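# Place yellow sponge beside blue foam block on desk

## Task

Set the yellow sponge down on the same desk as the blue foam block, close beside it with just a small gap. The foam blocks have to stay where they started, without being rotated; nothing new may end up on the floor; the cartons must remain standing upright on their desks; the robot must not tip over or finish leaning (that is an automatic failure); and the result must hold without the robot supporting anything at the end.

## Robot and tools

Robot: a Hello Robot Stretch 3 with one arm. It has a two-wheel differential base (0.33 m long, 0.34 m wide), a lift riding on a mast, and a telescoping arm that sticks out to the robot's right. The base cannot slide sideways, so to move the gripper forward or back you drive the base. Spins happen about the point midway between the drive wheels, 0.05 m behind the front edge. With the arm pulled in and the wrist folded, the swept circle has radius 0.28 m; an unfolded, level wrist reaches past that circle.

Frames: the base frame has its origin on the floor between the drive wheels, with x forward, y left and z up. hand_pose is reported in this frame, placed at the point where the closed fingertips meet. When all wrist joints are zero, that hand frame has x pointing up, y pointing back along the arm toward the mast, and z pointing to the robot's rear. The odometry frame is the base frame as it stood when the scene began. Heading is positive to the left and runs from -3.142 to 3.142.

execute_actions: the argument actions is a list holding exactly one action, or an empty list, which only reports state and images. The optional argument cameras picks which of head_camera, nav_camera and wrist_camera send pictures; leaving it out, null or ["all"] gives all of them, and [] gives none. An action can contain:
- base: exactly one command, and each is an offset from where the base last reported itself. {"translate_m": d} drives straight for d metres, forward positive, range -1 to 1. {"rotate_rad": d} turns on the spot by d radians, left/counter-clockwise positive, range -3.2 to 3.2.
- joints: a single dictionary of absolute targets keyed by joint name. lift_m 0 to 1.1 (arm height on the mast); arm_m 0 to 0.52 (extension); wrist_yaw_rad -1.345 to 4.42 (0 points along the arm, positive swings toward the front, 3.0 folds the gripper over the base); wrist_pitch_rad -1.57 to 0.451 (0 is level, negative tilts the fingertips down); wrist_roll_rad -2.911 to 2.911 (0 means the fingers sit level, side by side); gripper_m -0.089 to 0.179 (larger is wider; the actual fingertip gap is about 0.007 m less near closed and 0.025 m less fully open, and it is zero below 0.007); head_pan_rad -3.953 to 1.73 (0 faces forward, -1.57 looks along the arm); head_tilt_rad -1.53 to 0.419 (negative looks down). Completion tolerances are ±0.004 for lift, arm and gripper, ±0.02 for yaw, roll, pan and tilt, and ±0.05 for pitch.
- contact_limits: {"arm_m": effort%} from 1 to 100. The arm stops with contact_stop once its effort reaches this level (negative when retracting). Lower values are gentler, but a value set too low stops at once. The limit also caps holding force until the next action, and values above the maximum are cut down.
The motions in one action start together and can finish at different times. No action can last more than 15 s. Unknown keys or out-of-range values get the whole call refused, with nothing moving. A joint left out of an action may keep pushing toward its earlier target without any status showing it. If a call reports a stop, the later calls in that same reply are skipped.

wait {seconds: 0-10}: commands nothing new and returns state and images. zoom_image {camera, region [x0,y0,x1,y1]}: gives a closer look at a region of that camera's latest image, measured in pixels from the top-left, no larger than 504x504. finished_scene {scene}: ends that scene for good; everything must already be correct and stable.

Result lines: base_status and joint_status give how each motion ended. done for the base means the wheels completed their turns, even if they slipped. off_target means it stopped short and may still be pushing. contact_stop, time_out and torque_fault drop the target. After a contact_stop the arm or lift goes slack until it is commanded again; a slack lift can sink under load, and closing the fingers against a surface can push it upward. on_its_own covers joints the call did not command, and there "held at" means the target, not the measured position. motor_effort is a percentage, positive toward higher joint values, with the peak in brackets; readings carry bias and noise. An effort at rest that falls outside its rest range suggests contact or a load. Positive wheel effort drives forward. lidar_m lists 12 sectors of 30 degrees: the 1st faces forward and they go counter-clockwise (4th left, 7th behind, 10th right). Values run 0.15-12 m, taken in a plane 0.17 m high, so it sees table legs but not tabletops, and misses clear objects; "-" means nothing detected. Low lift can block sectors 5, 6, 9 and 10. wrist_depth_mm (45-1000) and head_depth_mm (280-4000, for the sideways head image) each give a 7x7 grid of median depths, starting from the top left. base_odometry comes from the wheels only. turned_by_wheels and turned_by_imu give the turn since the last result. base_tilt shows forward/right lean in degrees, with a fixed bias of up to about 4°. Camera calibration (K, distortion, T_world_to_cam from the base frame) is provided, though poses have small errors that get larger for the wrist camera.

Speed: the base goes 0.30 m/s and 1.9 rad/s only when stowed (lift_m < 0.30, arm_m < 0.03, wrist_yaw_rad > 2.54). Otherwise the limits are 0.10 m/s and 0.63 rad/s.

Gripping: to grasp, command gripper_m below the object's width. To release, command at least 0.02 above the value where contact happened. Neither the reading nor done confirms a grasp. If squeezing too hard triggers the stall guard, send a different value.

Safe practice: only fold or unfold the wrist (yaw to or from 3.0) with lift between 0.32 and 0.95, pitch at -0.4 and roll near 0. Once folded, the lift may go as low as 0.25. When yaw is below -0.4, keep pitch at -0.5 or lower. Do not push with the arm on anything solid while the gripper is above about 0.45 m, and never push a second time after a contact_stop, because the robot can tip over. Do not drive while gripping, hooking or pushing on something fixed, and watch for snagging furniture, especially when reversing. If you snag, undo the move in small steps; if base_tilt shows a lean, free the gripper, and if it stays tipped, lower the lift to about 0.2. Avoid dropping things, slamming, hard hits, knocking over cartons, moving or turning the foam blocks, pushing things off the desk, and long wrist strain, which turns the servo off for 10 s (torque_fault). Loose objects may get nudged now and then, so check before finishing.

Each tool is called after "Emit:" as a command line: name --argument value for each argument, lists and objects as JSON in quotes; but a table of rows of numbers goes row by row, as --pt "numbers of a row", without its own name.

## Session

Emit:
execute_actions --actions '[{"joints":{"head_tilt_rad":-0.5}}]'

Emit:
execute_actions --actions '[{"joints":{"head_pan_rad":-2.6}}]' --cameras '["head_camera","nav_camera"]'

Scene clock: 0.87 s.
base_odometry: x=+0.000 y=+0.000 heading=+0.000 (m, m, rad; odometry frame)
turned_by_wheels: +0.000 (rad since the last result)
turned_by_imu: +0.000 (rad since the last result)
base_tilt: forward=+2.9 right=+0.2 (deg)
lidar_m: 2.59 2.44 2.40 1.66 1.34 1.79 2.05 1.52 1.68 2.10 1.96 1.75
head_depth_mm: 1746 1899 2122 2241 1850 1472 1229 / 2149 2327 2524 2256 1841 1472 1227 / 2393 2645 2839 2451 1848 1479 1230 / 2715 2984 3219 2450 1846 1476 1229 / 2705 2958 3206 2456 1847 1476 1233 / 2527 2748 2990 2460 1844 1477 1232 / 2404 2483 2707 2470 1850 1483 1231
base_status: not commanded
joint_positions: lift_m=+0.355 arm_m=+0.003 wrist_yaw_rad=+3.145 wrist_pitch_rad=-0.535 wrist_roll_rad=+0.014 gripper_m=+0.037 head_pan_rad=+0.001 head_tilt_rad=-0.493
joint_status: all done
motor_effort: left_wheel=+0(0) right_wheel=-1(0) lift_m=+24(24) arm_m=+1(1) wrist_yaw_rad=+1(1) wrist_pitch_rad=+5(6) wrist_roll_rad=+0(0) gripper_m=+0(1) head_pan_rad=+0(1) head_tilt_rad=-3(35) (%)
hand_pose: x=-0.0220 y=+0.0604 z=+0.3422 quat_wxyz=(+0.187, +0.686, +0.187, +0.678) (m; base frame)
wrist_depth_mm: - - - - - - - / - - - - - - - / 814 846 - 895 927 959 - / 670 684 686 717 742 768 780 / 571 582 585 602 611 639 644 / 494 515 - - 532 541 553 / 442 - - - 460 473 478
pictures: head_camera (sideways: a quarter turn clockwise sets it upright), nav_camera (sideways: a quarter turn counterclockwise sets it upright), wrist_camera
camera_calibration (this result's frames):
head_camera: T_world_to_cam=[[-0.506154, 0.0270482, -0.862019, 1.14943], [0.026964, 0.999516, 0.01553, -0.0152453], [0.862021, -0.0153829, -0.506638, 0.616412], [0, 0, 0, 1]] pos_world=[0.0508382, -0.00636983, 1.30336]
nav_camera: T_world_to_cam=[[0.498732, -0.00610608, 0.866735, -1.08497], [-0.0137213, -0.999905, 0.000851191, 0.0520846], [0.866648, -0.0123173, -0.498769, 0.601905], [0, 0, 0, 1]] pos_world=[0.0201841, 0.0528686, 1.24055]
wrist_camera: T_world_to_cam=[[0.99865, 0.011465, 0.0506704, -0.00377262], [0.0460206, -0.647777, -0.760439, 0.330983], [0.0241047, 0.761744, -0.64743, 0.336779], [0, 0, 0, 1]] pos_world=[-0.0195824, -0.042093, 0.469924]
Images, in order (width x height): head_camera 896x504, nav_camera 672x504, wrist_camera 644x364.

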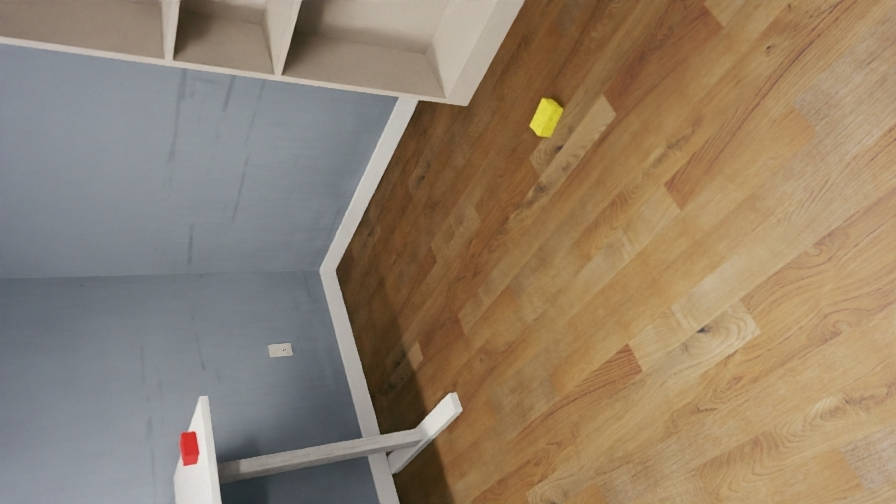

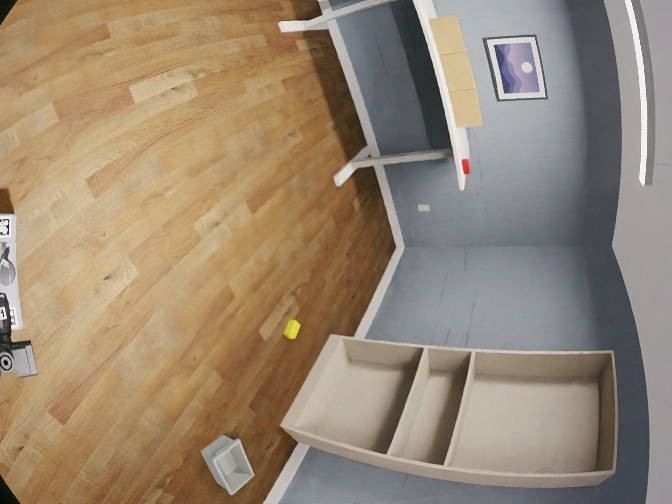

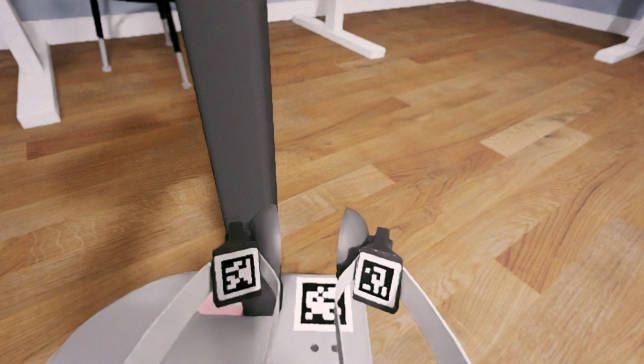

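Scene clock: 2.60 s.
base_odometry: x=+0.000 y=+0.000 heading=+0.000 (m, m, rad; odometry frame)
turned_by_wheels: +0.000 (rad since the last result)
turned_by_imu: +0.000 (rad since the last result)
base_tilt: forward=+3.0 right=+0.2 (deg)
lidar_m: 2.59 2.44 2.40 1.65 1.33 1.79 2.05 1.52 1.68 2.10 1.96 1.76
head_depth_mm: 1636 1813 2002 2232 1830 1468 1232 / 1621 1737 1559 2193 1838 1471 1227 / 1613 1713 1552 2133 1820 1472 1229 / 1584 1203 1946 2135 1835 1478 1231 / 1574 1188 1921 2153 1846 1483 1225 / 1557 1182 1906 2127 1844 1481 1231 / 1550 1166 1871 2087 1846 1478 1229
base_status: not commanded
joint_positions: lift_m=+0.355 arm_m=+0.003 wrist_yaw_rad=+3.145 wrist_pitch_rad=-0.535 wrist_roll_rad=+0.014 gripper_m=+0.037 head_pan_rad=-2.593 head_tilt_rad=-0.494
joint_status: all done
motor_effort: left_wheel=+0(0) right_wheel=+0(0) lift_m=+24(24) arm_m=+1(1) wrist_yaw_rad=+0(1) wrist_pitch_rad=+5(6) wrist_roll_rad=+0(0) gripper_m=+0(0) head_pan_rad=-4(52) head_tilt_rad=-3(4) (%)
hand_pose: x=-0.0220 y=+0.0604 z=+0.3422 quat_wxyz=(+0.187, +0.686, +0.187, +0.678) (m; base frame)
wrist_depth_mm: - - - - - - - / - - - - - - - / 815 831 - 887 927 945 - / 667 681 692 717 736 766 773 / 572 572 585 608 619 628 647 / 492 514 - - 532 542 542 / 443 - - - 464 470 479
pictures: head_camera (sideways: a quarter turn clockwise sets it upright), nav_camera (sideways: a quarter turn counterclockwise sets it upright)
camera_calibration (this result's frames):
head_camera: T_world_to_cam=[[0.446461, 0.240724, -0.861815, 1.14335], [0.497579, -0.86728, 0.0155187, -0.0181014], [-0.743699, -0.43575, -0.506986, 0.626659], [0, 0, 0, 1]] pos_world=[-0.0354088, -0.0178648, 1.30335]
nav_camera: T_world_to_cam=[[-0.429219, -0.254737, 0.866534, -1.07905], [-0.509093, 0.860711, 0.000857116, 0.0550987], [-0.746054, -0.440778, -0.499118, 0.612197], [0, 0, 0, 1]] pos_world=[0.0216352, -0.0524539, 1.24054]
Images, in order (width x height): head_camera 896x504, nav_camera 672x504.

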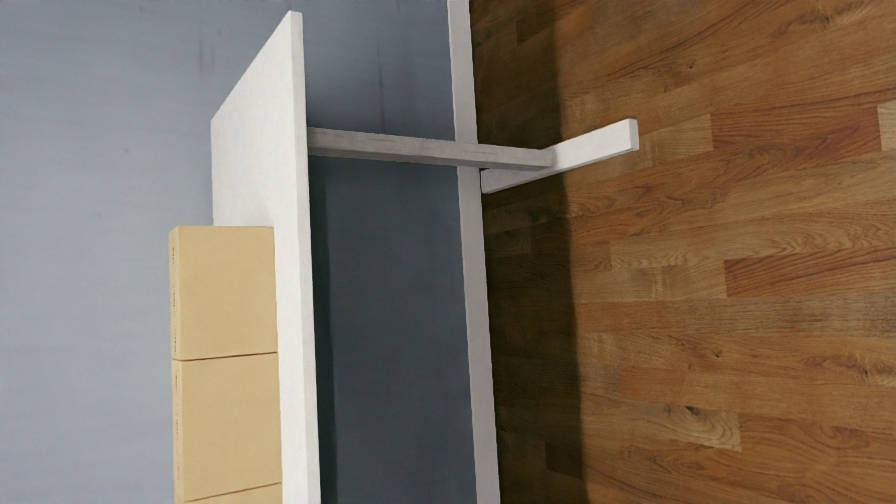

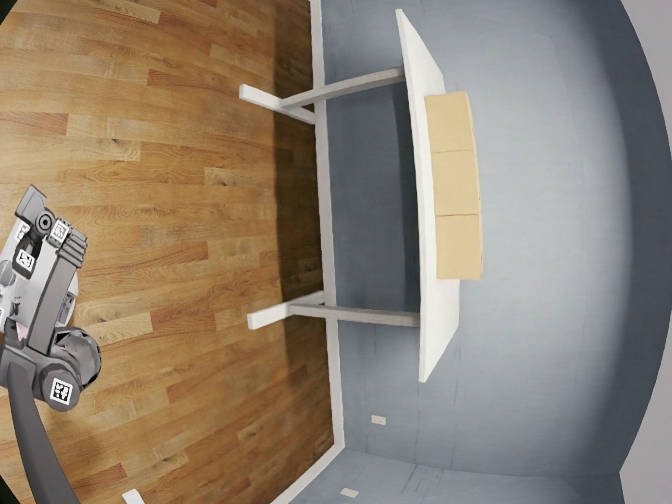

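Emit:
execute_actions --actions '[{"base":{"translate_m":0.8},"joints":{"lift_m":0.28,"wrist_pitch_rad":-0.4}}]' --cameras '[]'

Emit:
execute_actions --actions '[{"base":{"translate_m":0.81}}]' --cameras '[]'

Emit:
execute_actions --actions '[{"joints":{"lift_m":0.4}}]' --cameras '[]'

Emit:
execute_actions --actions '[{"joints":{"wrist_yaw_rad":0,"head_pan_rad":-1.57,"head_tilt_rad":-1.1,"gripper_m":0.15}}]' --cameras '[]'

Emit:
execute_actions --actions '[{"joints":{"wrist_pitch_rad":-1.5,"arm_m":0.2}}]' --cameras '["wrist_camera"]'

Scene clock: 9.40 s.
base_odometry: x=+0.800 y=+0.000 heading=+0.000 (m, m, rad; odometry frame)
turned_by_wheels: +0.000 (rad since the last result)
turned_by_imu: +0.001 (rad since the last result)
base_tilt: forward=+2.9 right=+0.2 (deg)
lidar_m: 2.00 1.72 1.93 2.37 1.75 1.62 2.28 2.15 2.16 1.63 1.23 1.36
head_depth_mm: 2202 2314 2662 2435 1825 1468 1223 / 2170 2020 2654 2385 1850 1463 1227 / 2155 1772 2626 2442 1841 1474 1227 / 2123 1752 2593 2449 1839 1468 1235 / 2120 1733 2573 2445 1846 1480 1233 / 2100 2196 2514 2338 1844 1477 1231 / 2088 2222 2504 2458 1842 1480 1234
base_status: done
joint_positions: lift_m=+0.281 arm_m=+0.003 wrist_yaw_rad=+3.145 wrist_pitch_rad=-0.419 wrist_roll_rad=+0.014 gripper_m=+0.037 head_pan_rad=-2.593 head_tilt_rad=-0.495
joint_status: all done
motor_effort: left_wheel=+0(9) right_wheel=+0(5) lift_m=+9(22) arm_m=+1(2) wrist_yaw_rad=+1(1) wrist_pitch_rad=+8(8) wrist_roll_rad=+0(0) gripper_m=+0(0) head_pan_rad=-4(4) head_tilt_rad=-3(3) (%)
hand_pose: x=-0.0221 y=+0.0764 z=+0.2931 quat_wxyz=(+0.147, +0.696, +0.148, +0.687) (m; base frame)
wrist_depth_mm: - - - - - - - / - - - - - - - / 855 910 - 964 - - - / 671 682 - 730 746 775 815 / 552 563 570 587 600 616 639 / 467 487 - 515 507 510 525 / - - - - 428 436 442
pictures: none
No camera images: the call's "cameras" was empty. Leave "cameras" out to get every camera's image.

Scene clock: 13.90 s.
base_odometry: x=+1.610 y=+0.000 heading=+0.000 (m, m, rad; odometry frame)
turned_by_wheels: +0.000 (rad since the last result)
turned_by_imu: +0.001 (rad since the last result)
base_tilt: forward=+3.0 right=+0.1 (deg)
lidar_m: 1.39 1.04 1.54 1.70 2.25 2.30 3.06 2.79 1.66 1.08 0.74 1.08
head_depth_mm: 2725 2801 3179 2438 1834 1473 1221 / 2709 2996 3220 2448 1836 1471 1227 / 2697 2954 3201 2439 1838 1474 1229 / 2666 2919 3179 2474 1839 1476 1229 / 2648 2878 3174 2454 1851 1482 1231 / 2634 2883 3129 2455 1852 1471 1230 / 2605 2871 3104 2451 1855 1490 1236
base_status: done
joint_positions: lift_m=+0.281 arm_m=+0.003 wrist_yaw_rad=+3.145 wrist_pitch_rad=-0.419 wrist_roll_rad=+0.014 gripper_m=+0.037 head_pan_rad=-2.593 head_tilt_rad=-0.495
joint_status: not commanded
motor_effort: left_wheel=+0(10) right_wheel=+0(5) lift_m=+9(9) arm_m=+1(1) wrist_yaw_rad=+0(1) wrist_pitch_rad=+8(8) wrist_roll_rad=+0(0) gripper_m=+0(0) head_pan_rad=-4(4) head_tilt_rad=-3(3) (%)
hand_pose: x=-0.0221 y=+0.0765 z=+0.2932 quat_wxyz=(+0.147, +0.696, +0.148, +0.687) (m; base frame)
wrist_depth_mm: - - - - - - - / - - - - - - - / 869 905 - 990 - - - / 675 682 - 731 762 776 769 / 555 559 566 587 605 618 631 / 465 487 - 514 502 515 516 / - - - - 429 437 443
pictures: none
No camera images: the call's "cameras" was empty. Leave "cameras" out to get every camera's image.

Scene clock: 15.83 s.
base_odometry: x=+1.610 y=+0.000 heading=+0.000 (m, m, rad; odometry frame)
turned_by_wheels: +0.000 (rad since the last result)
turned_by_imu: +0.000 (rad since the last result)
base_tilt: forward=+2.9 right=+0.2 (deg)
lidar_m: 1.39 1.04 1.54 1.71 2.24 2.30 3.07 2.78 1.66 1.08 0.74 1.09
head_depth_mm: 2745 2813 3191 2419 1828 1467 1228 / 2733 2985 3244 2452 1836 1459 1231 / 2698 2983 3219 2432 1836 1471 1226 / 2663 2965 3156 2454 1850 1471 1228 / 2660 2849 3176 2458 1852 1473 1231 / 2622 2866 3126 2457 1849 1474 1232 / 2605 2852 3088 2450 1841 1478 1232
base_status: not commanded
joint_positions: lift_m=+0.399 arm_m=+0.003 wrist_yaw_rad=+3.145 wrist_pitch_rad=-0.419 wrist_roll_rad=+0.014 gripper_m=+0.037 head_pan_rad=-2.593 head_tilt_rad=-0.495
joint_status: all done
motor_effort: left_wheel=-1(0) right_wheel=+0(0) lift_m=+38(39) arm_m=+2(1) wrist_yaw_rad=+0(1) wrist_pitch_rad=+8(8) wrist_roll_rad=+0(0) gripper_m=+0(1) head_pan_rad=-4(4) head_tilt_rad=-2(2) (%)
hand_pose: x=-0.0221 y=+0.0765 z=+0.4118 quat_wxyz=(+0.147, +0.696, +0.147, +0.687) (m; base frame)
wrist_depth_mm: - - - - - - - / - - - - - - - / - - - - - - - / 857 900 - 953 962 - 939 / 710 715 724 753 776 779 809 / 594 610 - 630 646 653 672 / 515 524 542 551 545 557 568
pictures: none
No camera images: the call's "cameras" was empty. Leave "cameras" out to get every camera's image.

Scene clock: 18.43 s.
base_odometry: x=+1.610 y=+0.000 heading=+0.000 (m, m, rad; odometry frame)
turned_by_wheels: +0.000 (rad since the last result)
turned_by_imu: +0.000 (rad since the last result)
base_tilt: forward=+2.9 right=+0.2 (deg)
lidar_m: 1.39 1.04 1.54 1.70 2.25 2.31 3.08 2.79 1.66 1.08 0.74 1.08
head_depth_mm: 1774 1725 1537 1390 1273 1169 - / 1607 1710 1539 1386 1271 1178 - / 1108 1438 1511 1389 1289 - - / 1228 1493 1479 1386 1270 - - / 1154 1407 1435 1387 1265 1163 1083 / 846 1275 1410 1362 1263 1163 1081 / 811 1164 1359 1338 1266 1164 1084
base_status: not commanded
joint_positions: lift_m=+0.399 arm_m=+0.003 wrist_yaw_rad=+0.002 wrist_pitch_rad=-0.419 wrist_roll_rad=+0.014 gripper_m=+0.150 head_pan_rad=-1.577 head_tilt_rad=-1.086
joint_status: all done
motor_effort: left_wheel=+0(0) right_wheel=+0(0) lift_m=+38(38) arm_m=+0(1) wrist_yaw_rad=-1(2) wrist_pitch_rad=+7(8) wrist_roll_rad=+0(0) gripper_m=+0(86) head_pan_rad=+5(52) head_tilt_rad=-8(43) (%)
hand_pose: x=-0.0210 y=-0.3721 z=+0.4118 quat_wxyz=(+0.687, +0.147, -0.696, -0.147) (m; base frame)
wrist_depth_mm: 576 641 753 870 - - - / 613 700 822 922 - - - / 652 742 869 951 - - - / 643 711 746 847 957 934 920 / 562 621 692 757 773 812 809 / 585 590 614 627 631 - 665 / 504 520 531 540 551 546 573
pictures: none
No camera images: the call's "cameras" was empty. Leave "cameras" out to get every camera's image.

Scene clock: 21.13 s.
base_odometry: x=+1.610 y=+0.000 heading=+0.000 (m, m, rad; odometry frame)
turned_by_wheels: +0.000 (rad since the last result)
turned_by_imu: +0.000 (rad since the last result)
base_tilt: forward=+3.0 right=+0.3 (deg)
lidar_m: 1.39 1.04 1.54 1.70 2.24 2.31 3.06 2.79 1.67 1.08 0.74 1.08
head_depth_mm: 1782 1708 1538 1391 1276 1172 - / 1610 1706 1537 1388 1275 1179 - / 1109 1437 1507 1424 1258 - - / 1226 1495 1486 1428 1259 - - / 1150 1406 1436 1383 1263 1166 1084 / 843 1275 1404 1366 1264 1165 1078 / 814 1166 1358 1346 1262 1163 1080
base_status: not commanded
joint_positions: lift_m=+0.399 arm_m=+0.200 wrist_yaw_rad=+0.001 wrist_pitch_rad=-1.496 wrist_roll_rad=+0.014 gripper_m=+0.150 head_pan_rad=-1.577 head_tilt_rad=-1.086
joint_status: all done
motor_effort: left_wheel=+0(0) right_wheel=-1(1) lift_m=+38(38) arm_m=+6(8) wrist_yaw_rad=+0(2) wrist_pitch_rad=-2(7) wrist_roll_rad=+0(0) gripper_m=+0(0) head_pan_rad=+4(5) head_tilt_rad=-7(7) (%)
hand_pose: x=-0.0216 y=-0.3398 z=+0.2806 quat_wxyz=(+0.515, +0.478, -0.521, -0.484) (m; base frame)
wrist_depth_mm: 406 412 415 418 425 427 430 / 417 417 426 423 426 435 436 / 421 426 424 431 439 440 449 / 428 434 431 442 449 449 451 / 431 437 443 443 450 451 460 / 443 449 449 454 457 - 465 / 452 452 456 - - 468 476
pictures: wrist_camera
camera_calibration (this result's frames):
wrist_camera: T_world_to_cam=[[-0.998681, -0.0458528, 0.023093, -0.0513945], [-0.04345, 0.994475, 0.0955606, 0.340763], [-0.0273472, 0.0944312, -0.995156, 0.471436], [0, 0, 0, 1]] pos_world=[-0.0236281, -0.385755, 0.437775]
Images, in order (width x height): wrist_camera 644x364.

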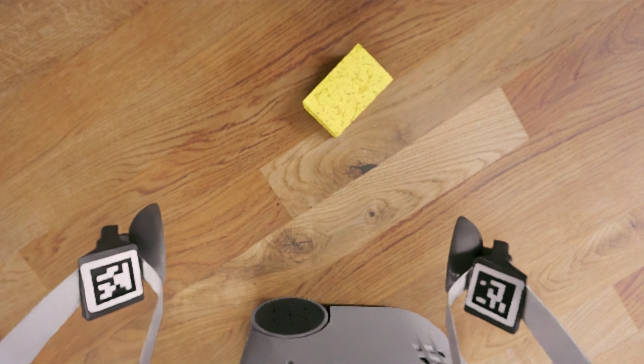

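Emit:
execute_actions --actions '[{"base":{"translate_m":-0.03},"joints":{"arm_m":0.33,"lift_m":0.2,"wrist_yaw_rad":-0.78}}]' --cameras '["wrist_camera"]'

Emit:
execute_actions --actions '[{"joints":{"lift_m":0.14}}]' --cameras '["wrist_camera"]'

Emit:
execute_actions --actions '[{"joints":{"gripper_m":0.03}}]' --cameras '[]'

Emit:
execute_actions --actions '[{"joints":{"lift_m":1.09,"arm_m":0.02,"wrist_yaw_rad":0,"head_pan_rad":1.0,"head_tilt_rad":-0.4}}]'

Scene clock: 26.07 s.
base_odometry: x=+1.580 y=+0.000 heading=+0.000 (m, m, rad; odometry frame)
turned_by_wheels: +0.000 (rad since the last result)
turned_by_imu: +0.000 (rad since the last result)
base_tilt: forward=+2.9 right=+0.2 (deg)
lidar_m: 1.41 1.06 1.56 1.71 2.23 2.28 3.04 2.76 1.69 1.10 0.76 1.10
head_depth_mm: 1808 1719 1514 1392 1271 1169 1087 / 1625 1716 1529 1385 1270 1182 - / 1126 1625 1533 1386 1273 - - / 1216 1492 1480 1425 1265 - - / 1180 1428 1446 1391 1264 1165 1081 / 847 1296 1408 1364 1263 1163 1083 / 811 1184 1367 1334 1261 1162 1080
base_status: done
joint_positions: lift_m=+0.201 arm_m=+0.330 wrist_yaw_rad=-0.778 wrist_pitch_rad=-1.497 wrist_roll_rad=+0.014 gripper_m=+0.150 head_pan_rad=-1.577 head_tilt_rad=-1.086
joint_status: all done
motor_effort: left_wheel=+0(5) right_wheel=+1(3) lift_m=+9(35) arm_m=+6(7) wrist_yaw_rad=-1(2) wrist_pitch_rad=-2(2) wrist_roll_rad=+0(0) gripper_m=+0(0) head_pan_rad=+4(4) head_tilt_rad=-7(7) (%)
hand_pose: x=-0.0180 y=-0.4708 z=+0.0821 quat_wxyz=(+0.292, +0.244, -0.664, -0.644) (m; base frame)
wrist_depth_mm: 226 227 230 233 233 236 239 / 231 231 234 235 238 240 243 / 233 235 237 238 242 245 247 / 237 240 241 199 245 249 250 / 242 241 246 203 250 252 255 / 244 248 249 207 255 - 259 / 250 250 252 257 258 263 264
pictures: wrist_camera
camera_calibration (this result's frames):
wrist_camera: T_world_to_cam=[[-0.743181, 0.668693, 0.0230493, 0.291837], [0.6674, 0.738417, 0.0965221, 0.382369], [0.0475236, 0.0871165, -0.995064, 0.284286], [0, 0, 0, 1]] pos_world=[-0.051816, -0.502264, 0.239249]
Images, in order (width x height): wrist_camera 644x364.

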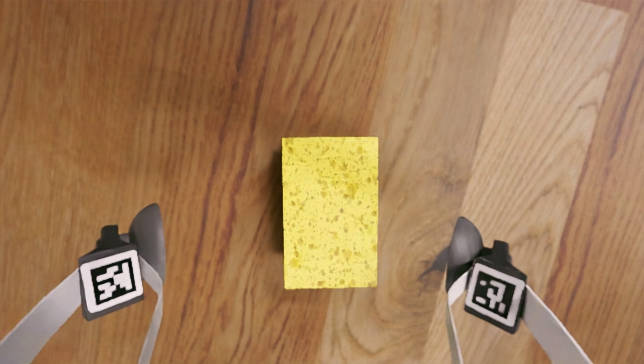

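Scene clock: 27.43 s.
base_odometry: x=+1.580 y=+0.000 heading=+0.000 (m, m, rad; odometry frame)
turned_by_wheels: +0.000 (rad since the last result)
turned_by_imu: +0.000 (rad since the last result)
base_tilt: forward=+3.0 right=+0.2 (deg)
lidar_m: 1.42 1.06 1.56 1.71 2.23 2.28 3.04 2.76 1.69 1.09 0.76 1.10
head_depth_mm: 1806 1715 1518 1391 1274 1171 1088 / 1619 1714 1533 1389 1273 1179 - / 1126 1622 1532 1404 1275 - - / 1217 1494 1478 1430 1266 - - / 1185 1429 1441 1383 1266 1164 1077 / 846 1290 1415 1364 1266 1162 1080 / 813 1183 1365 1334 1264 1163 1080
base_status: not commanded
joint_positions: lift_m=+0.141 arm_m=+0.330 wrist_yaw_rad=-0.778 wrist_pitch_rad=-1.497 wrist_roll_rad=+0.014 gripper_m=+0.150 head_pan_rad=-1.577 head_tilt_rad=-1.086
joint_status: all done
motor_effort: left_wheel=+0(0) right_wheel=+1(0) lift_m=+9(8) arm_m=+6(6) wrist_yaw_rad=-1(1) wrist_pitch_rad=-1(2) wrist_roll_rad=+0(0) gripper_m=+0(1) head_pan_rad=+4(4) head_tilt_rad=-7(7) (%)
hand_pose: x=-0.0180 y=-0.4708 z=+0.0221 quat_wxyz=(+0.292, +0.244, -0.664, -0.644) (m; base frame)
wrist_depth_mm: 171 172 174 175 177 178 181 / 174 175 177 178 180 182 183 / 176 177 179 179 182 185 186 / 179 181 182 140 185 188 190 / 182 183 185 142 188 191 193 / 184 188 188 144 191 - 196 / 189 190 191 147 194 198 200
pictures: wrist_camera
camera_calibration (this result's frames):
wrist_camera: T_world_to_cam=[[-0.743181, 0.668693, 0.0230493, 0.293221], [0.6674, 0.738417, 0.0965219, 0.388162], [0.0475236, 0.0871164, -0.995064, 0.224577], [0, 0, 0, 1]] pos_world=[-0.051816, -0.502265, 0.179244]
Images, in order (width x height): wrist_camera 644x364.

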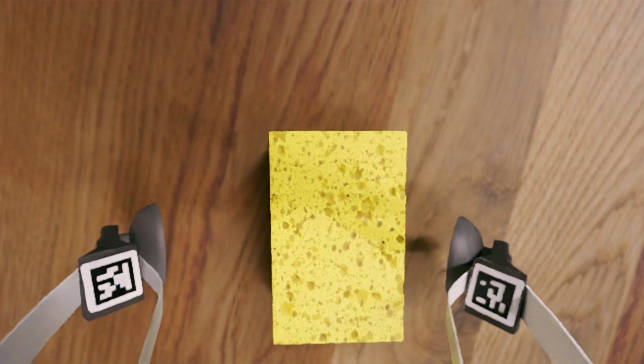

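Scene clock: 29.13 s.
base_odometry: x=+1.580 y=+0.000 heading=+0.000 (m, m, rad; odometry frame)
turned_by_wheels: +0.000 (rad since the last result)
turned_by_imu: +0.000 (rad since the last result)
base_tilt: forward=+2.9 right=+0.2 (deg)
lidar_m: 1.41 1.06 1.56 1.71 2.23 2.28 3.03 2.76 1.70 1.09 0.76 1.10
head_depth_mm: 1797 1716 1512 1399 1267 1170 1083 / 1623 1711 1531 1390 1270 1185 - / 1126 1638 1531 1410 1270 - - / 1221 1494 1478 1425 1268 - - / 1181 1432 1448 1387 1267 1172 1079 / 846 1298 1410 1365 1264 1164 1080 / 811 1189 1366 1328 1264 1164 1081
base_status: not commanded
joint_positions: lift_m=+0.141 arm_m=+0.330 wrist_yaw_rad=-0.778 wrist_pitch_rad=-1.497 wrist_roll_rad=+0.014 gripper_m=+0.031 head_pan_rad=-1.577 head_tilt_rad=-1.086
joint_status: all done
motor_effort: left_wheel=+0(0) right_wheel=+0(0) lift_m=+9(9) arm_m=+6(6) wrist_yaw_rad=-1(1) wrist_pitch_rad=-2(1) wrist_roll_rad=+0(0) gripper_m=-14(91) head_pan_rad=+4(3) head_tilt_rad=-8(7) (%)
hand_pose: x=-0.0180 y=-0.4708 z=+0.0221 quat_wxyz=(+0.292, +0.244, -0.664, -0.644) (m; base frame)
wrist_depth_mm: 171 173 174 176 177 179 181 / 174 174 177 178 179 182 183 / 177 178 179 135 183 185 186 / 179 181 181 137 186 187 189 / 182 183 138 139 189 191 192 / 185 187 141 141 192 195 196 / 189 190 191 144 195 197 200
pictures: none
No camera images: the call's "cameras" was empty. Leave "cameras" out to get every camera's image.

Scene clock: 38.60 s.
base_odometry: x=+1.580 y=+0.000 heading=+0.000 (m, m, rad; odometry frame)
turned_by_wheels: +0.000 (rad since the last result)
turned_by_imu: +0.000 (rad since the last result)
base_tilt: forward=+3.0 right=+0.1 (deg)
lidar_m: 1.42 1.07 1.57 1.71 2.23 2.28 3.02 2.77 1.69 1.09 0.76 1.10
head_depth_mm: 1211 1309 1331 836 1687 1579 1293 / 1252 1348 1333 835 1702 1481 1288 / 1290 1403 1343 897 1840 1581 1292 / 1320 1456 995 961 1899 1592 1295 / 1373 1524 959 970 1969 1586 1296 / 1432 1576 994 1928 2038 1584 1302 / 1507 1644 1042 2040 2054 1588 1302
base_status: not commanded
joint_positions: lift_m=+1.089 arm_m=+0.020 wrist_yaw_rad=+0.000 wrist_pitch_rad=-1.497 wrist_roll_rad=+0.014 gripper_m=+0.031 head_pan_rad=+0.993 head_tilt_rad=-0.409
joint_status: all done
motor_effort: left_wheel=+0(0) right_wheel=+0(0) lift_m=+38(40) arm_m=-4(4) wrist_yaw_rad=+0(2) wrist_pitch_rad=-2(2) wrist_roll_rad=+0(0) gripper_m=-15(15) head_pan_rad=+5(52) head_tilt_rad=+5(43) (%)
hand_pose: x=-0.0216 y=-0.1602 z=+0.9706 quat_wxyz=(+0.514, +0.478, -0.521, -0.485) (m; base frame)
wrist_depth_mm: - - - - - - - / - - - - - - - / - - - 135 - - - / - - - 136 - - - / - - 138 139 - - - / - - 141 141 - - - / - - - 143 - - -
pictures: head_camera (sideways: a quarter turn clockwise sets it upright), nav_camera (sideways: a quarter turn counterclockwise sets it upright), wrist_camera
camera_calibration (this result's frames):
head_camera: T_world_to_cam=[[-0.25876, -0.346324, -0.901722, 1.19971], [-0.822676, 0.568231, 0.0178367, -0.0130674], [0.506209, 0.74644, -0.431948, 0.521396], [0, 0, 0, 1]] pos_world=[0.0357505, 0.0337212, 1.30725]
nav_camera: T_world_to_cam=[[0.236966, 0.351257, 0.905795, -1.13432], [0.829465, -0.558559, -0.000394594, 0.048563], [0.505801, 0.751419, -0.423715, 0.506445], [0, 0, 0, 1]] pos_world=[-0.0276458, 0.0450117, 1.24207]
wrist_camera: T_world_to_cam=[[-0.998724, -0.0449411, 0.0230383, -0.0588902], [-0.0425141, 0.994398, 0.0967729, 0.0950366], [-0.0272583, 0.09567, -0.99504, 1.14123], [0, 0, 0, 1]] pos_world=[-0.0236667, -0.206332, 1.12773]
Images, in order (width x height): head_camera 896x504, nav_camera 672x504, wrist_camera 644x364.

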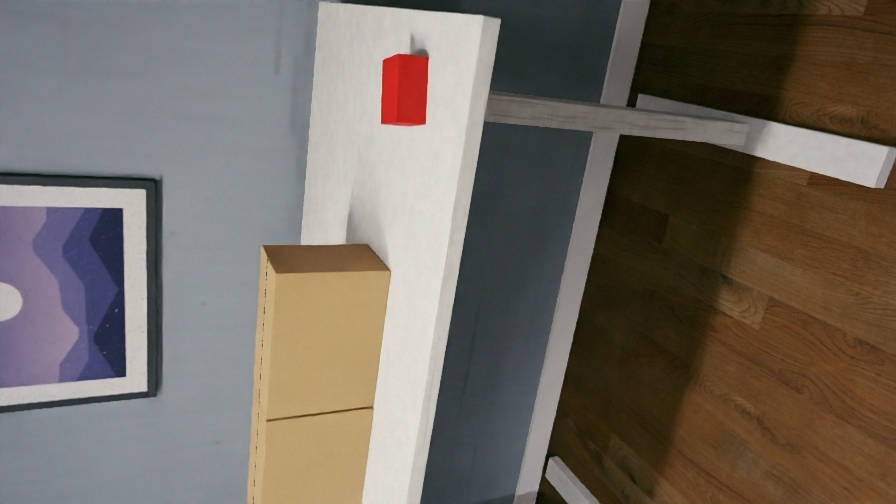

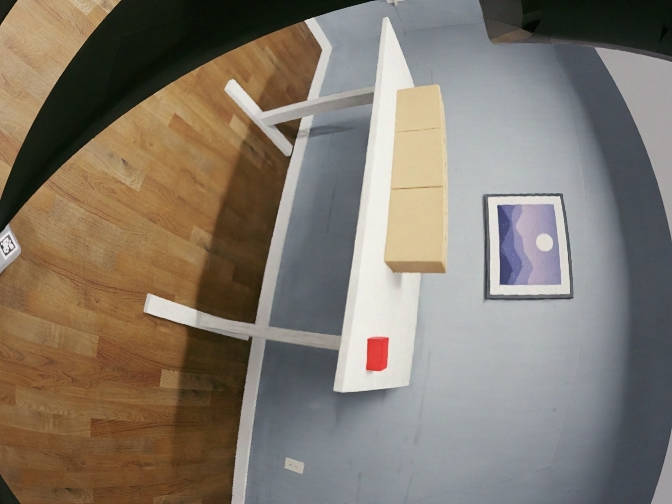

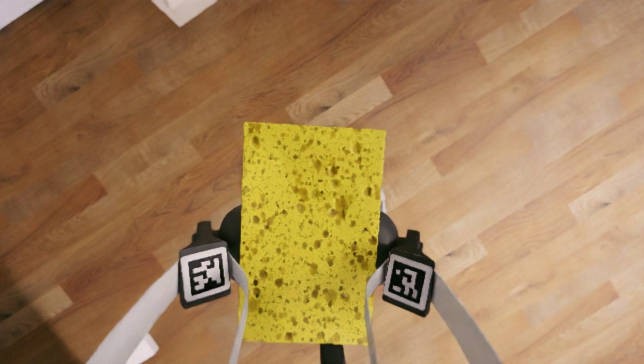

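Emit:
execute_actions --actions '[{"base":{"rotate_rad":1.05},"joints":{"wrist_pitch_rad":-0.3}}]' --cameras '[]'

Emit:
execute_actions --actions '[{"base":{"translate_m":0.5}}]' --cameras '[]'

Emit:
execute_actions --actions '[{"base":{"rotate_rad":1.17},"joints":{"head_pan_rad":-1.3,"head_tilt_rad":-0.6}}]'

Scene clock: 42.90 s.
base_odometry: x=+1.580 y=+0.000 heading=+1.050 (m, m, rad; odometry frame)
turned_by_wheels: +1.050 (rad since the last result)
turned_by_imu: +1.045 (rad since the last result)
base_tilt: forward=+3.0 right=+0.2 (deg)
lidar_m: 1.56 1.71 2.22 2.27 3.03 2.76 1.69 1.09 0.76 1.10 1.42 1.06
head_depth_mm: 2351 2570 2735 2765 2027 1576 1291 / 2324 2514 2768 2843 2025 1579 1292 / 2285 2473 2684 2867 2039 1578 1295 / 2229 2426 2628 2785 2033 1589 1298 / 2197 2399 2603 2717 2038 1578 1300 / 2151 2328 2518 2676 2042 1589 1294 / 2141 2294 2478 2680 2050 1593 1298
base_status: done
joint_positions: lift_m=+1.089 arm_m=+0.020 wrist_yaw_rad=+0.000 wrist_pitch_rad=-0.322 wrist_roll_rad=+0.014 gripper_m=+0.031 head_pan_rad=+0.993 head_tilt_rad=-0.408
joint_status: all done
motor_effort: left_wheel=-1(6) right_wheel=+1(4) lift_m=+38(38) arm_m=-4(4) wrist_yaw_rad=+1(1) wrist_pitch_rad=+10(11) wrist_roll_rad=+0(0) gripper_m=-15(15) head_pan_rad=+4(4) head_tilt_rad=+5(5) (%)
hand_pose: x=-0.0216 y=-0.4007 z=+1.1239 quat_wxyz=(+0.693, +0.113, -0.702, -0.115) (m; base frame)
wrist_depth_mm: - - 904 808 709 642 548 / - - - 859 756 624 587 / - - - 136 803 595 591 / - - - 136 858 635 461 / - - 138 139 892 744 692 / - - 141 141 905 662 679 / - - - 144 - 869 564
pictures: none
No camera images: the call's "cameras" was empty. Leave "cameras" out to get every camera's image.

Scene clock: 48.83 s.
base_odometry: x=+1.829 y=+0.434 heading=+1.050 (m, m, rad; odometry frame)
turned_by_wheels: +0.000 (rad since the last result)
turned_by_imu: +0.000 (rad since the last result)
base_tilt: forward=+2.9 right=+0.2 (deg)
lidar_m: 1.11 1.27 2.45 2.12 2.36 3.20 1.57 1.07 1.29 1.31 1.16 0.62
head_depth_mm: 1962 2019 868 786 610 1544 1292 / 2148 2303 2403 839 1951 1545 1290 / 2083 2266 2382 2614 2039 1540 1292 / 2051 2231 2440 2600 2039 1582 1298 / 2018 2185 2392 2572 2040 1585 1295 / 1986 2146 2330 2525 2055 1592 1300 / 1968 2124 2288 2442 2043 1592 1301
base_status: done
joint_positions: lift_m=+1.089 arm_m=+0.020 wrist_yaw_rad=+0.000 wrist_pitch_rad=-0.322 wrist_roll_rad=+0.014 gripper_m=+0.031 head_pan_rad=+0.993 head_tilt_rad=-0.408
joint_status: not commanded
motor_effort: left_wheel=-2(2) right_wheel=+1(4) lift_m=+38(38) arm_m=-4(4) wrist_yaw_rad=+1(1) wrist_pitch_rad=+10(9) wrist_roll_rad=+0(0) gripper_m=-14(14) head_pan_rad=+4(4) head_tilt_rad=+5(5) (%)
hand_pose: x=-0.0216 y=-0.4007 z=+1.1239 quat_wxyz=(+0.693, +0.113, -0.702, -0.115) (m; base frame)
wrist_depth_mm: 773 - - - 885 816 740 / 794 - - - 948 853 789 / 826 - - 135 - 914 815 / 857 - - 136 - 961 866 / 889 - 138 139 - - 915 / 910 - 140 141 - - 929 / 961 - - 144 - - 877
pictures: none
No camera images: the call's "cameras" was empty. Leave "cameras" out to get every camera's image.

Scene clock: 51.63 s.
base_odometry: x=+1.829 y=+0.434 heading=+2.220 (m, m, rad; odometry frame)
turned_by_wheels: +1.170 (rad since the last result)
turned_by_imu: +1.165 (rad since the last result)
base_tilt: forward=+2.9 right=+0.2 (deg)
lidar_m: 2.45 2.12 3.37 3.20 1.56 1.07 1.29 1.36 1.12 0.62 1.14 1.27
head_depth_mm: 849 - 340 - - 381 1175 / 875 968 831 551 437 401 1122 / 901 1004 786 573 451 1278 1170 / 926 1000 484 532 451 1307 1172 / 955 1034 468 532 451 1345 1174 / 984 1060 488 544 451 1377 1171 / 1013 1084 508 557 466 1381 1173
base_status: done
joint_positions: lift_m=+1.089 arm_m=+0.020 wrist_yaw_rad=+0.000 wrist_pitch_rad=-0.322 wrist_roll_rad=+0.014 gripper_m=+0.031 head_pan_rad=-1.293 head_tilt_rad=-0.592
joint_status: all done
motor_effort: left_wheel=-2(7) right_wheel=+2(4) lift_m=+38(38) arm_m=-4(3) wrist_yaw_rad=+1(1) wrist_pitch_rad=+9(9) wrist_roll_rad=+0(0) gripper_m=-14(15) head_pan_rad=-4(52) head_tilt_rad=-4(24) (%)
hand_pose: x=-0.0216 y=-0.4007 z=+1.1240 quat_wxyz=(+0.693, +0.113, -0.702, -0.115) (m; base frame)
wrist_depth_mm: 737 734 730 711 717 717 701 / 789 780 775 770 766 768 773 / 276 294 816 135 826 839 841 / 209 256 504 136 611 902 902 / 223 262 138 139 462 961 - / 247 257 140 141 376 - - / 275 288 292 144 273 326 -
pictures: head_camera (sideways: a quarter turn clockwise sets it upright), nav_camera (sideways: a quarter turn counterclockwise sets it upright), wrist_camera
camera_calibration (this result's frames):
head_camera: T_world_to_cam=[[-0.135053, 0.573899, -0.807713, 1.07636], [0.969203, 0.245937, 0.0126892, -0.0172928], [0.205928, -0.781124, -0.589439, 0.728142], [0, 0, 0, 1]] pos_world=[0.0121801, -0.0446986, 1.2988]
nav_camera: T_world_to_cam=[[0.153306, -0.561519, 0.813138, -1.01298], [-0.965531, -0.260278, 0.00230138, 0.0560029], [0.210349, -0.785463, -0.582066, 0.714283], [0, 0, 0, 1]] pos_world=[0.0591194, 0.00681336, 1.23932]
wrist_camera: T_world_to_cam=[[-0.998684, 0.0033882, 0.0511672, -0.0854422], [-0.0434852, 0.472867, -0.88006, 1.20833], [-0.0271771, -0.881127, -0.472097, 0.337611], [0, 0, 0, 1]] pos_world=[-0.0236099, -0.273613, 1.22716]
Images, in order (width x height): head_camera 896x504, nav_camera 672x504, wrist_camera 644x364.

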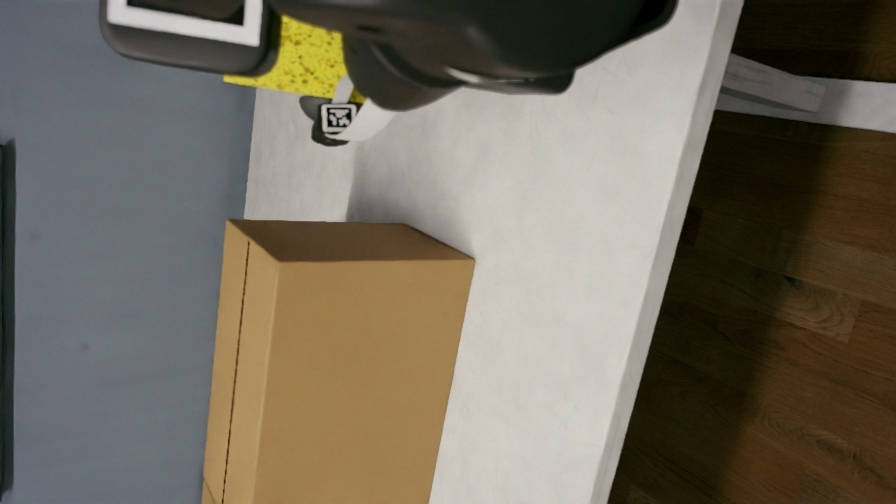

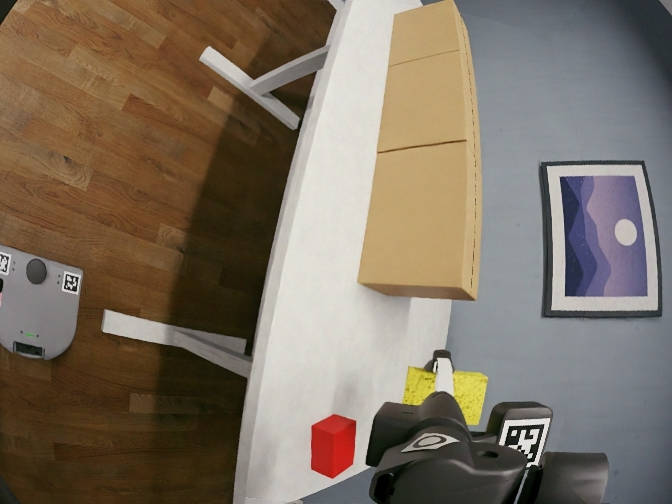

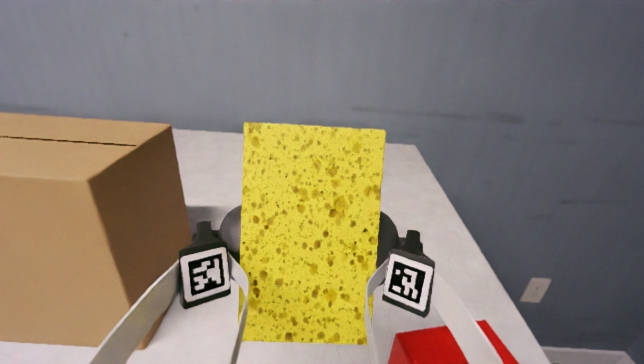

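Emit:
execute_actions --actions '[{"base":{"rotate_rad":-0.08}}]' --cameras '[]'

Emit:
execute_actions --actions '[{"joints":{"arm_m":0.5}}]' --cameras '[]'

Emit:
execute_actions --actions '[{"joints":{"wrist_yaw_rad":0.45}}]' --cameras '["wrist_camera"]'

Emit:
execute_actions --actions '[{"joints":{"wrist_yaw_rad":1.0}}]' --cameras '["wrist_camera"]'

Scene clock: 53.97 s.
base_odometry: x=+1.829 y=+0.434 heading=+2.140 (m, m, rad; odometry frame)
turned_by_wheels: -0.080 (rad since the last result)
turned_by_imu: -0.080 (rad since the last result)
base_tilt: forward=+2.9 right=+0.2 (deg)
lidar_m: 2.46 2.12 2.79 3.63 1.56 1.07 1.29 1.33 1.14 0.62 1.12 1.28
head_depth_mm: 851 - 340 - - 390 1175 / 871 964 832 551 437 401 1141 / 891 991 788 572 450 1280 1173 / 909 1001 747 574 451 1308 1173 / 928 1002 463 520 451 1312 1173 / 948 1026 465 529 451 1344 1173 / 967 1048 480 536 452 1386 1175
base_status: done
joint_positions: lift_m=+1.089 arm_m=+0.020 wrist_yaw_rad=+0.000 wrist_pitch_rad=-0.322 wrist_roll_rad=+0.014 gripper_m=+0.031 head_pan_rad=-1.293 head_tilt_rad=-0.592
joint_status: not commanded
motor_effort: left_wheel=+2(6) right_wheel=-2(4) lift_m=+38(38) arm_m=-3(4) wrist_yaw_rad=+1(1) wrist_pitch_rad=+9(9) wrist_roll_rad=+0(0) gripper_m=-14(15) head_pan_rad=-4(4) head_tilt_rad=-4(4) (%)
hand_pose: x=-0.0216 y=-0.4007 z=+1.1240 quat_wxyz=(+0.693, +0.113, -0.702, -0.115) (m; base frame)
wrist_depth_mm: 692 707 712 732 739 755 760 / 745 758 774 785 787 814 807 / 278 803 814 135 851 873 881 / 225 495 511 136 909 954 - / 226 334 138 139 482 - - / 239 311 140 140 375 - - / 257 289 292 143 265 - -
pictures: none
No camera images: the call's "cameras" was empty. Leave "cameras" out to get every camera's image.

Scene clock: 58.67 s.
base_odometry: x=+1.829 y=+0.434 heading=+2.140 (m, m, rad; odometry frame)
turned_by_wheels: +0.000 (rad since the last result)
turned_by_imu: +0.000 (rad since the last result)
base_tilt: forward=+3.0 right=+0.2 (deg)
lidar_m: 2.45 2.12 2.78 3.65 1.57 1.07 1.29 1.33 1.14 0.62 1.12 1.27
head_depth_mm: - 971 783 571 449 390 1177 / 873 976 784 571 450 401 1142 / 891 993 787 572 449 1285 1171 / 909 1004 748 573 451 1312 1176 / 928 1000 463 520 451 1314 1171 / 947 1027 464 529 451 1348 1172 / 967 1052 479 534 451 1377 1170
base_status: not commanded
joint_positions: lift_m=+1.089 arm_m=+0.500 wrist_yaw_rad=+0.000 wrist_pitch_rad=-0.321 wrist_roll_rad=+0.014 gripper_m=+0.031 head_pan_rad=-1.293 head_tilt_rad=-0.593
joint_status: all done
motor_effort: left_wheel=+2(2) right_wheel=-2(1) lift_m=+38(38) arm_m=+7(10) wrist_yaw_rad=+1(1) wrist_pitch_rad=+9(9) wrist_roll_rad=+0(0) gripper_m=-14(14) head_pan_rad=-3(3) head_tilt_rad=-4(4) (%)
hand_pose: x=-0.0216 y=-0.8802 z=+1.1242 quat_wxyz=(+0.693, +0.112, -0.703, -0.114) (m; base frame)
wrist_depth_mm: 294 300 303 307 314 320 323 / 316 322 327 332 338 343 351 / 342 347 350 135 364 368 381 / 371 378 367 137 396 407 417 / 401 408 138 138 433 453 456 / 343 349 140 141 374 502 509 / 290 296 289 144 312 564 586
pictures: none
No camera images: the call's "cameras" was empty. Leave "cameras" out to get every camera's image.

Scene clock: 59.80 s.
base_odometry: x=+1.829 y=+0.434 heading=+2.140 (m, m, rad; odometry frame)
turned_by_wheels: +0.000 (rad since the last result)
turned_by_imu: +0.000 (rad since the last result)
base_tilt: forward=+3.0 right=+0.2 (deg)
lidar_m: 2.45 2.12 2.79 3.62 1.56 1.07 1.29 1.33 1.14 0.62 1.12 1.28
head_depth_mm: - 967 783 570 449 390 1169 / 849 988 785 572 449 401 1139 / 880 1000 787 572 450 1287 1168 / 907 1002 747 573 451 1313 1171 / 925 1004 463 520 451 1310 1176 / 946 1029 465 528 452 1344 1171 / 966 1052 479 535 451 1378 1174
base_status: not commanded
joint_positions: lift_m=+1.089 arm_m=+0.500 wrist_yaw_rad=+0.448 wrist_pitch_rad=-0.321 wrist_roll_rad=+0.014 gripper_m=+0.031 head_pan_rad=-1.293 head_tilt_rad=-0.593
joint_status: all done
motor_effort: left_wheel=+2(1) right_wheel=-2(2) lift_m=+38(38) arm_m=+6(5) wrist_yaw_rad=+3(4) wrist_pitch_rad=+9(9) wrist_roll_rad=+0(0) gripper_m=-14(15) head_pan_rad=-4(4) head_tilt_rad=-4(4) (%)
hand_pose: x=+0.0804 y=-0.8570 z=+1.1242 quat_wxyz=(+0.701, +0.266, -0.660, +0.043) (m; base frame)
wrist_depth_mm: 497 435 381 341 308 280 259 / 550 473 413 365 326 296 271 / 621 522 448 135 347 316 287 / 533 549 484 136 369 336 304 / 416 426 138 139 392 359 323 / 343 348 141 141 403 385 345 / 290 296 291 143 311 319 358
pictures: wrist_camera
camera_calibration (this result's frames):
wrist_camera: T_world_to_cam=[[-0.901682, -0.429362, 0.0511644, -0.360694], [-0.243571, 0.406583, -0.880547, 1.38858], [0.357271, -0.806436, -0.471189, -0.0294737], [0, 0, 0, 1]] pos_world=[0.0235155, -0.743208, 1.22727]
Images, in order (width x height): wrist_camera 644x364.

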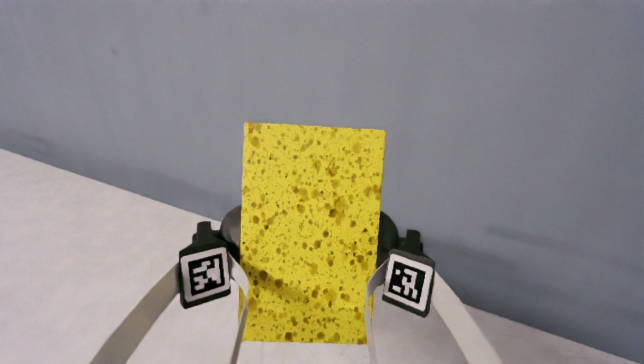

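Scene clock: 61.00 s.
base_odometry: x=+1.829 y=+0.434 heading=+2.140 (m, m, rad; odometry frame)
turned_by_wheels: +0.000 (rad since the last result)
turned_by_imu: +0.000 (rad since the last result)
base_tilt: forward=+3.0 right=+0.2 (deg)
lidar_m: 2.45 2.12 2.78 3.63 1.57 1.07 1.29 1.33 1.14 0.62 1.12 1.28
head_depth_mm: 843 966 784 572 449 390 1170 / 844 995 785 572 449 401 1139 / 891 999 784 573 450 1281 1172 / 902 981 747 573 450 1317 1172 / 926 1001 463 520 451 1314 1175 / 946 1028 464 528 451 1344 1174 / 964 1050 479 535 451 1379 1172
base_status: not commanded
joint_positions: lift_m=+1.089 arm_m=+0.500 wrist_yaw_rad=+0.997 wrist_pitch_rad=-0.321 wrist_roll_rad=+0.014 gripper_m=+0.031 head_pan_rad=-1.293 head_tilt_rad=-0.593
joint_status: all done
motor_effort: left_wheel=+1(2) right_wheel=-2(2) lift_m=+38(38) arm_m=+6(6) wrist_yaw_rad=+3(3) wrist_pitch_rad=+9(9) wrist_roll_rad=+0(0) gripper_m=-15(15) head_pan_rad=-4(4) head_tilt_rad=-4(4) (%)
hand_pose: x=+0.1764 y=-0.7725 z=+1.1242 quat_wxyz=(+0.664, +0.435, -0.563, +0.231) (m; base frame)
wrist_depth_mm: - - 896 576 431 340 284 / - - - 623 449 353 291 / 739 771 798 135 465 366 300 / 533 551 503 136 474 380 310 / 417 357 138 138 470 393 320 / 343 337 140 141 375 391 328 / 291 294 292 143 312 320 333
pictures: wrist_camera
camera_calibration (this result's frames):
wrist_camera: T_world_to_cam=[[-0.544298, -0.83733, 0.0511651, -0.616034], [-0.420163, 0.219317, -0.880547, 1.26409], [0.726087, -0.500778, -0.471189, 0.175442], [0, 0, 0, 1]] pos_world=[0.0684299, -0.705202, 1.22727]
Images, in order (width x height): wrist_camera 644x364.

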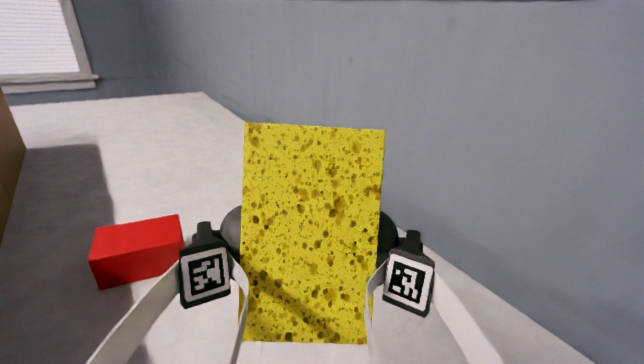

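Emit:
execute_actions --actions '[{"joints":{"wrist_yaw_rad":0}}]' --cameras '[]'

Emit:
execute_actions --actions '[{"joints":{"arm_m":0.02,"head_pan_rad":0.8,"head_tilt_rad":-0.3}}]' --cameras '["head_camera"]'

Scene clock: 63.53 s.
base_odometry: x=+1.829 y=+0.434 heading=+2.140 (m, m, rad; odometry frame)
turned_by_wheels: +0.000 (rad since the last result)
turned_by_imu: +0.000 (rad since the last result)
base_tilt: forward=+2.9 right=+0.3 (deg)
lidar_m: 2.46 2.11 2.78 3.63 1.57 1.06 1.29 1.33 1.14 0.62 1.12 1.27
head_depth_mm: - 972 785 571 449 390 1169 / 870 978 786 572 450 401 1141 / 889 988 786 573 450 1277 1171 / 908 999 748 573 451 1311 1171 / 925 1001 462 520 451 1308 1173 / 943 1026 465 528 451 1342 1174 / 967 1048 479 535 451 1377 1176
base_status: not commanded
joint_positions: lift_m=+1.089 arm_m=+0.500 wrist_yaw_rad=+0.003 wrist_pitch_rad=-0.321 wrist_roll_rad=+0.014 gripper_m=+0.031 head_pan_rad=-1.293 head_tilt_rad=-0.593
joint_status: all done
motor_effort: left_wheel=+1(1) right_wheel=-2(1) lift_m=+38(38) arm_m=+6(6) wrist_yaw_rad=-2(1) wrist_pitch_rad=+9(9) wrist_roll_rad=+0(0) gripper_m=-14(14) head_pan_rad=-4(3) head_tilt_rad=-4(4) (%)
hand_pose: x=-0.0209 y=-0.8802 z=+1.1242 quat_wxyz=(+0.694, +0.113, -0.702, -0.113) (m; base frame)
wrist_depth_mm: 297 299 304 309 315 317 324 / 316 323 327 331 337 343 347 / 341 345 349 135 361 377 380 / 373 375 372 136 399 404 410 / 404 414 138 139 430 443 457 / 342 349 141 141 375 496 508 / 290 294 291 143 313 562 578
pictures: none
No camera images: the call's "cameras" was empty. Leave "cameras" out to get every camera's image.

Scene clock: 68.23 s.
base_odometry: x=+1.829 y=+0.434 heading=+2.140 (m, m, rad; odometry frame)
turned_by_wheels: +0.000 (rad since the last result)
turned_by_imu: +0.000 (rad since the last result)
base_tilt: forward=+2.9 right=+0.2 (deg)
lidar_m: 2.45 2.11 2.78 3.63 1.56 1.07 1.29 1.33 1.14 0.62 1.12 1.27
head_depth_mm: 2157 2290 2112 2536 2169 1735 1385 / 2322 2470 1929 2796 2353 1726 1387 / 2490 2644 2156 2971 2338 1745 1386 / 2711 2917 2317 2923 2358 1743 1388 / 2966 3236 3455 3502 2358 1747 1392 / 3276 3527 - 3651 2374 1749 1391 / 3487 3656 3803 3620 2373 1759 1403
base_status: not commanded
joint_positions: lift_m=+1.089 arm_m=+0.020 wrist_yaw_rad=+0.001 wrist_pitch_rad=-0.321 wrist_roll_rad=+0.014 gripper_m=+0.031 head_pan_rad=+0.793 head_tilt_rad=-0.310
joint_status: all done
motor_effort: left_wheel=+2(1) right_wheel=-2(2) lift_m=+38(38) arm_m=-4(3) wrist_yaw_rad=+0(2) wrist_pitch_rad=+9(9) wrist_roll_rad=+0(0) gripper_m=-14(15) head_pan_rad=+5(52) head_tilt_rad=+5(29) (%)
hand_pose: x=-0.0213 y=-0.4008 z=+1.1242 quat_wxyz=(+0.693, +0.113, -0.702, -0.114) (m; base frame)
wrist_depth_mm: 692 706 712 726 746 746 764 / 745 762 770 771 792 806 810 / 279 785 812 135 873 868 885 / 225 498 505 136 912 963 981 / 226 333 138 139 492 - - / 238 311 141 141 380 - - / 256 290 293 143 262 - -
pictures: head_camera (sideways: a quarter turn clockwise sets it upright)
camera_calibration (this result's frames):
head_camera: T_world_to_cam=[[-0.258444, -0.22312, -0.939907, 1.24953], [-0.694762, 0.718951, 0.0203683, -0.017146], [0.671202, 0.658275, -0.340824, 0.401805], [0, 0, 0, 1]] pos_world=[0.0413289, 0.0266246, 1.31174]
Images, in order (width x height): head_camera 896x504.

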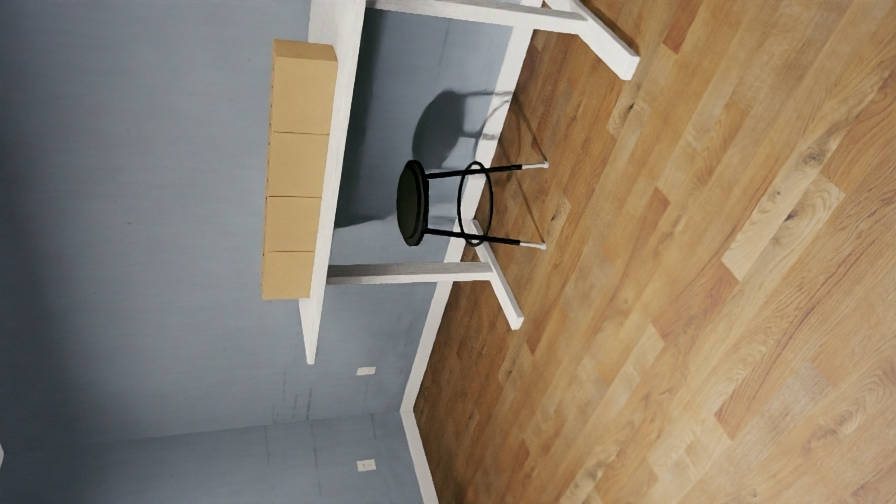

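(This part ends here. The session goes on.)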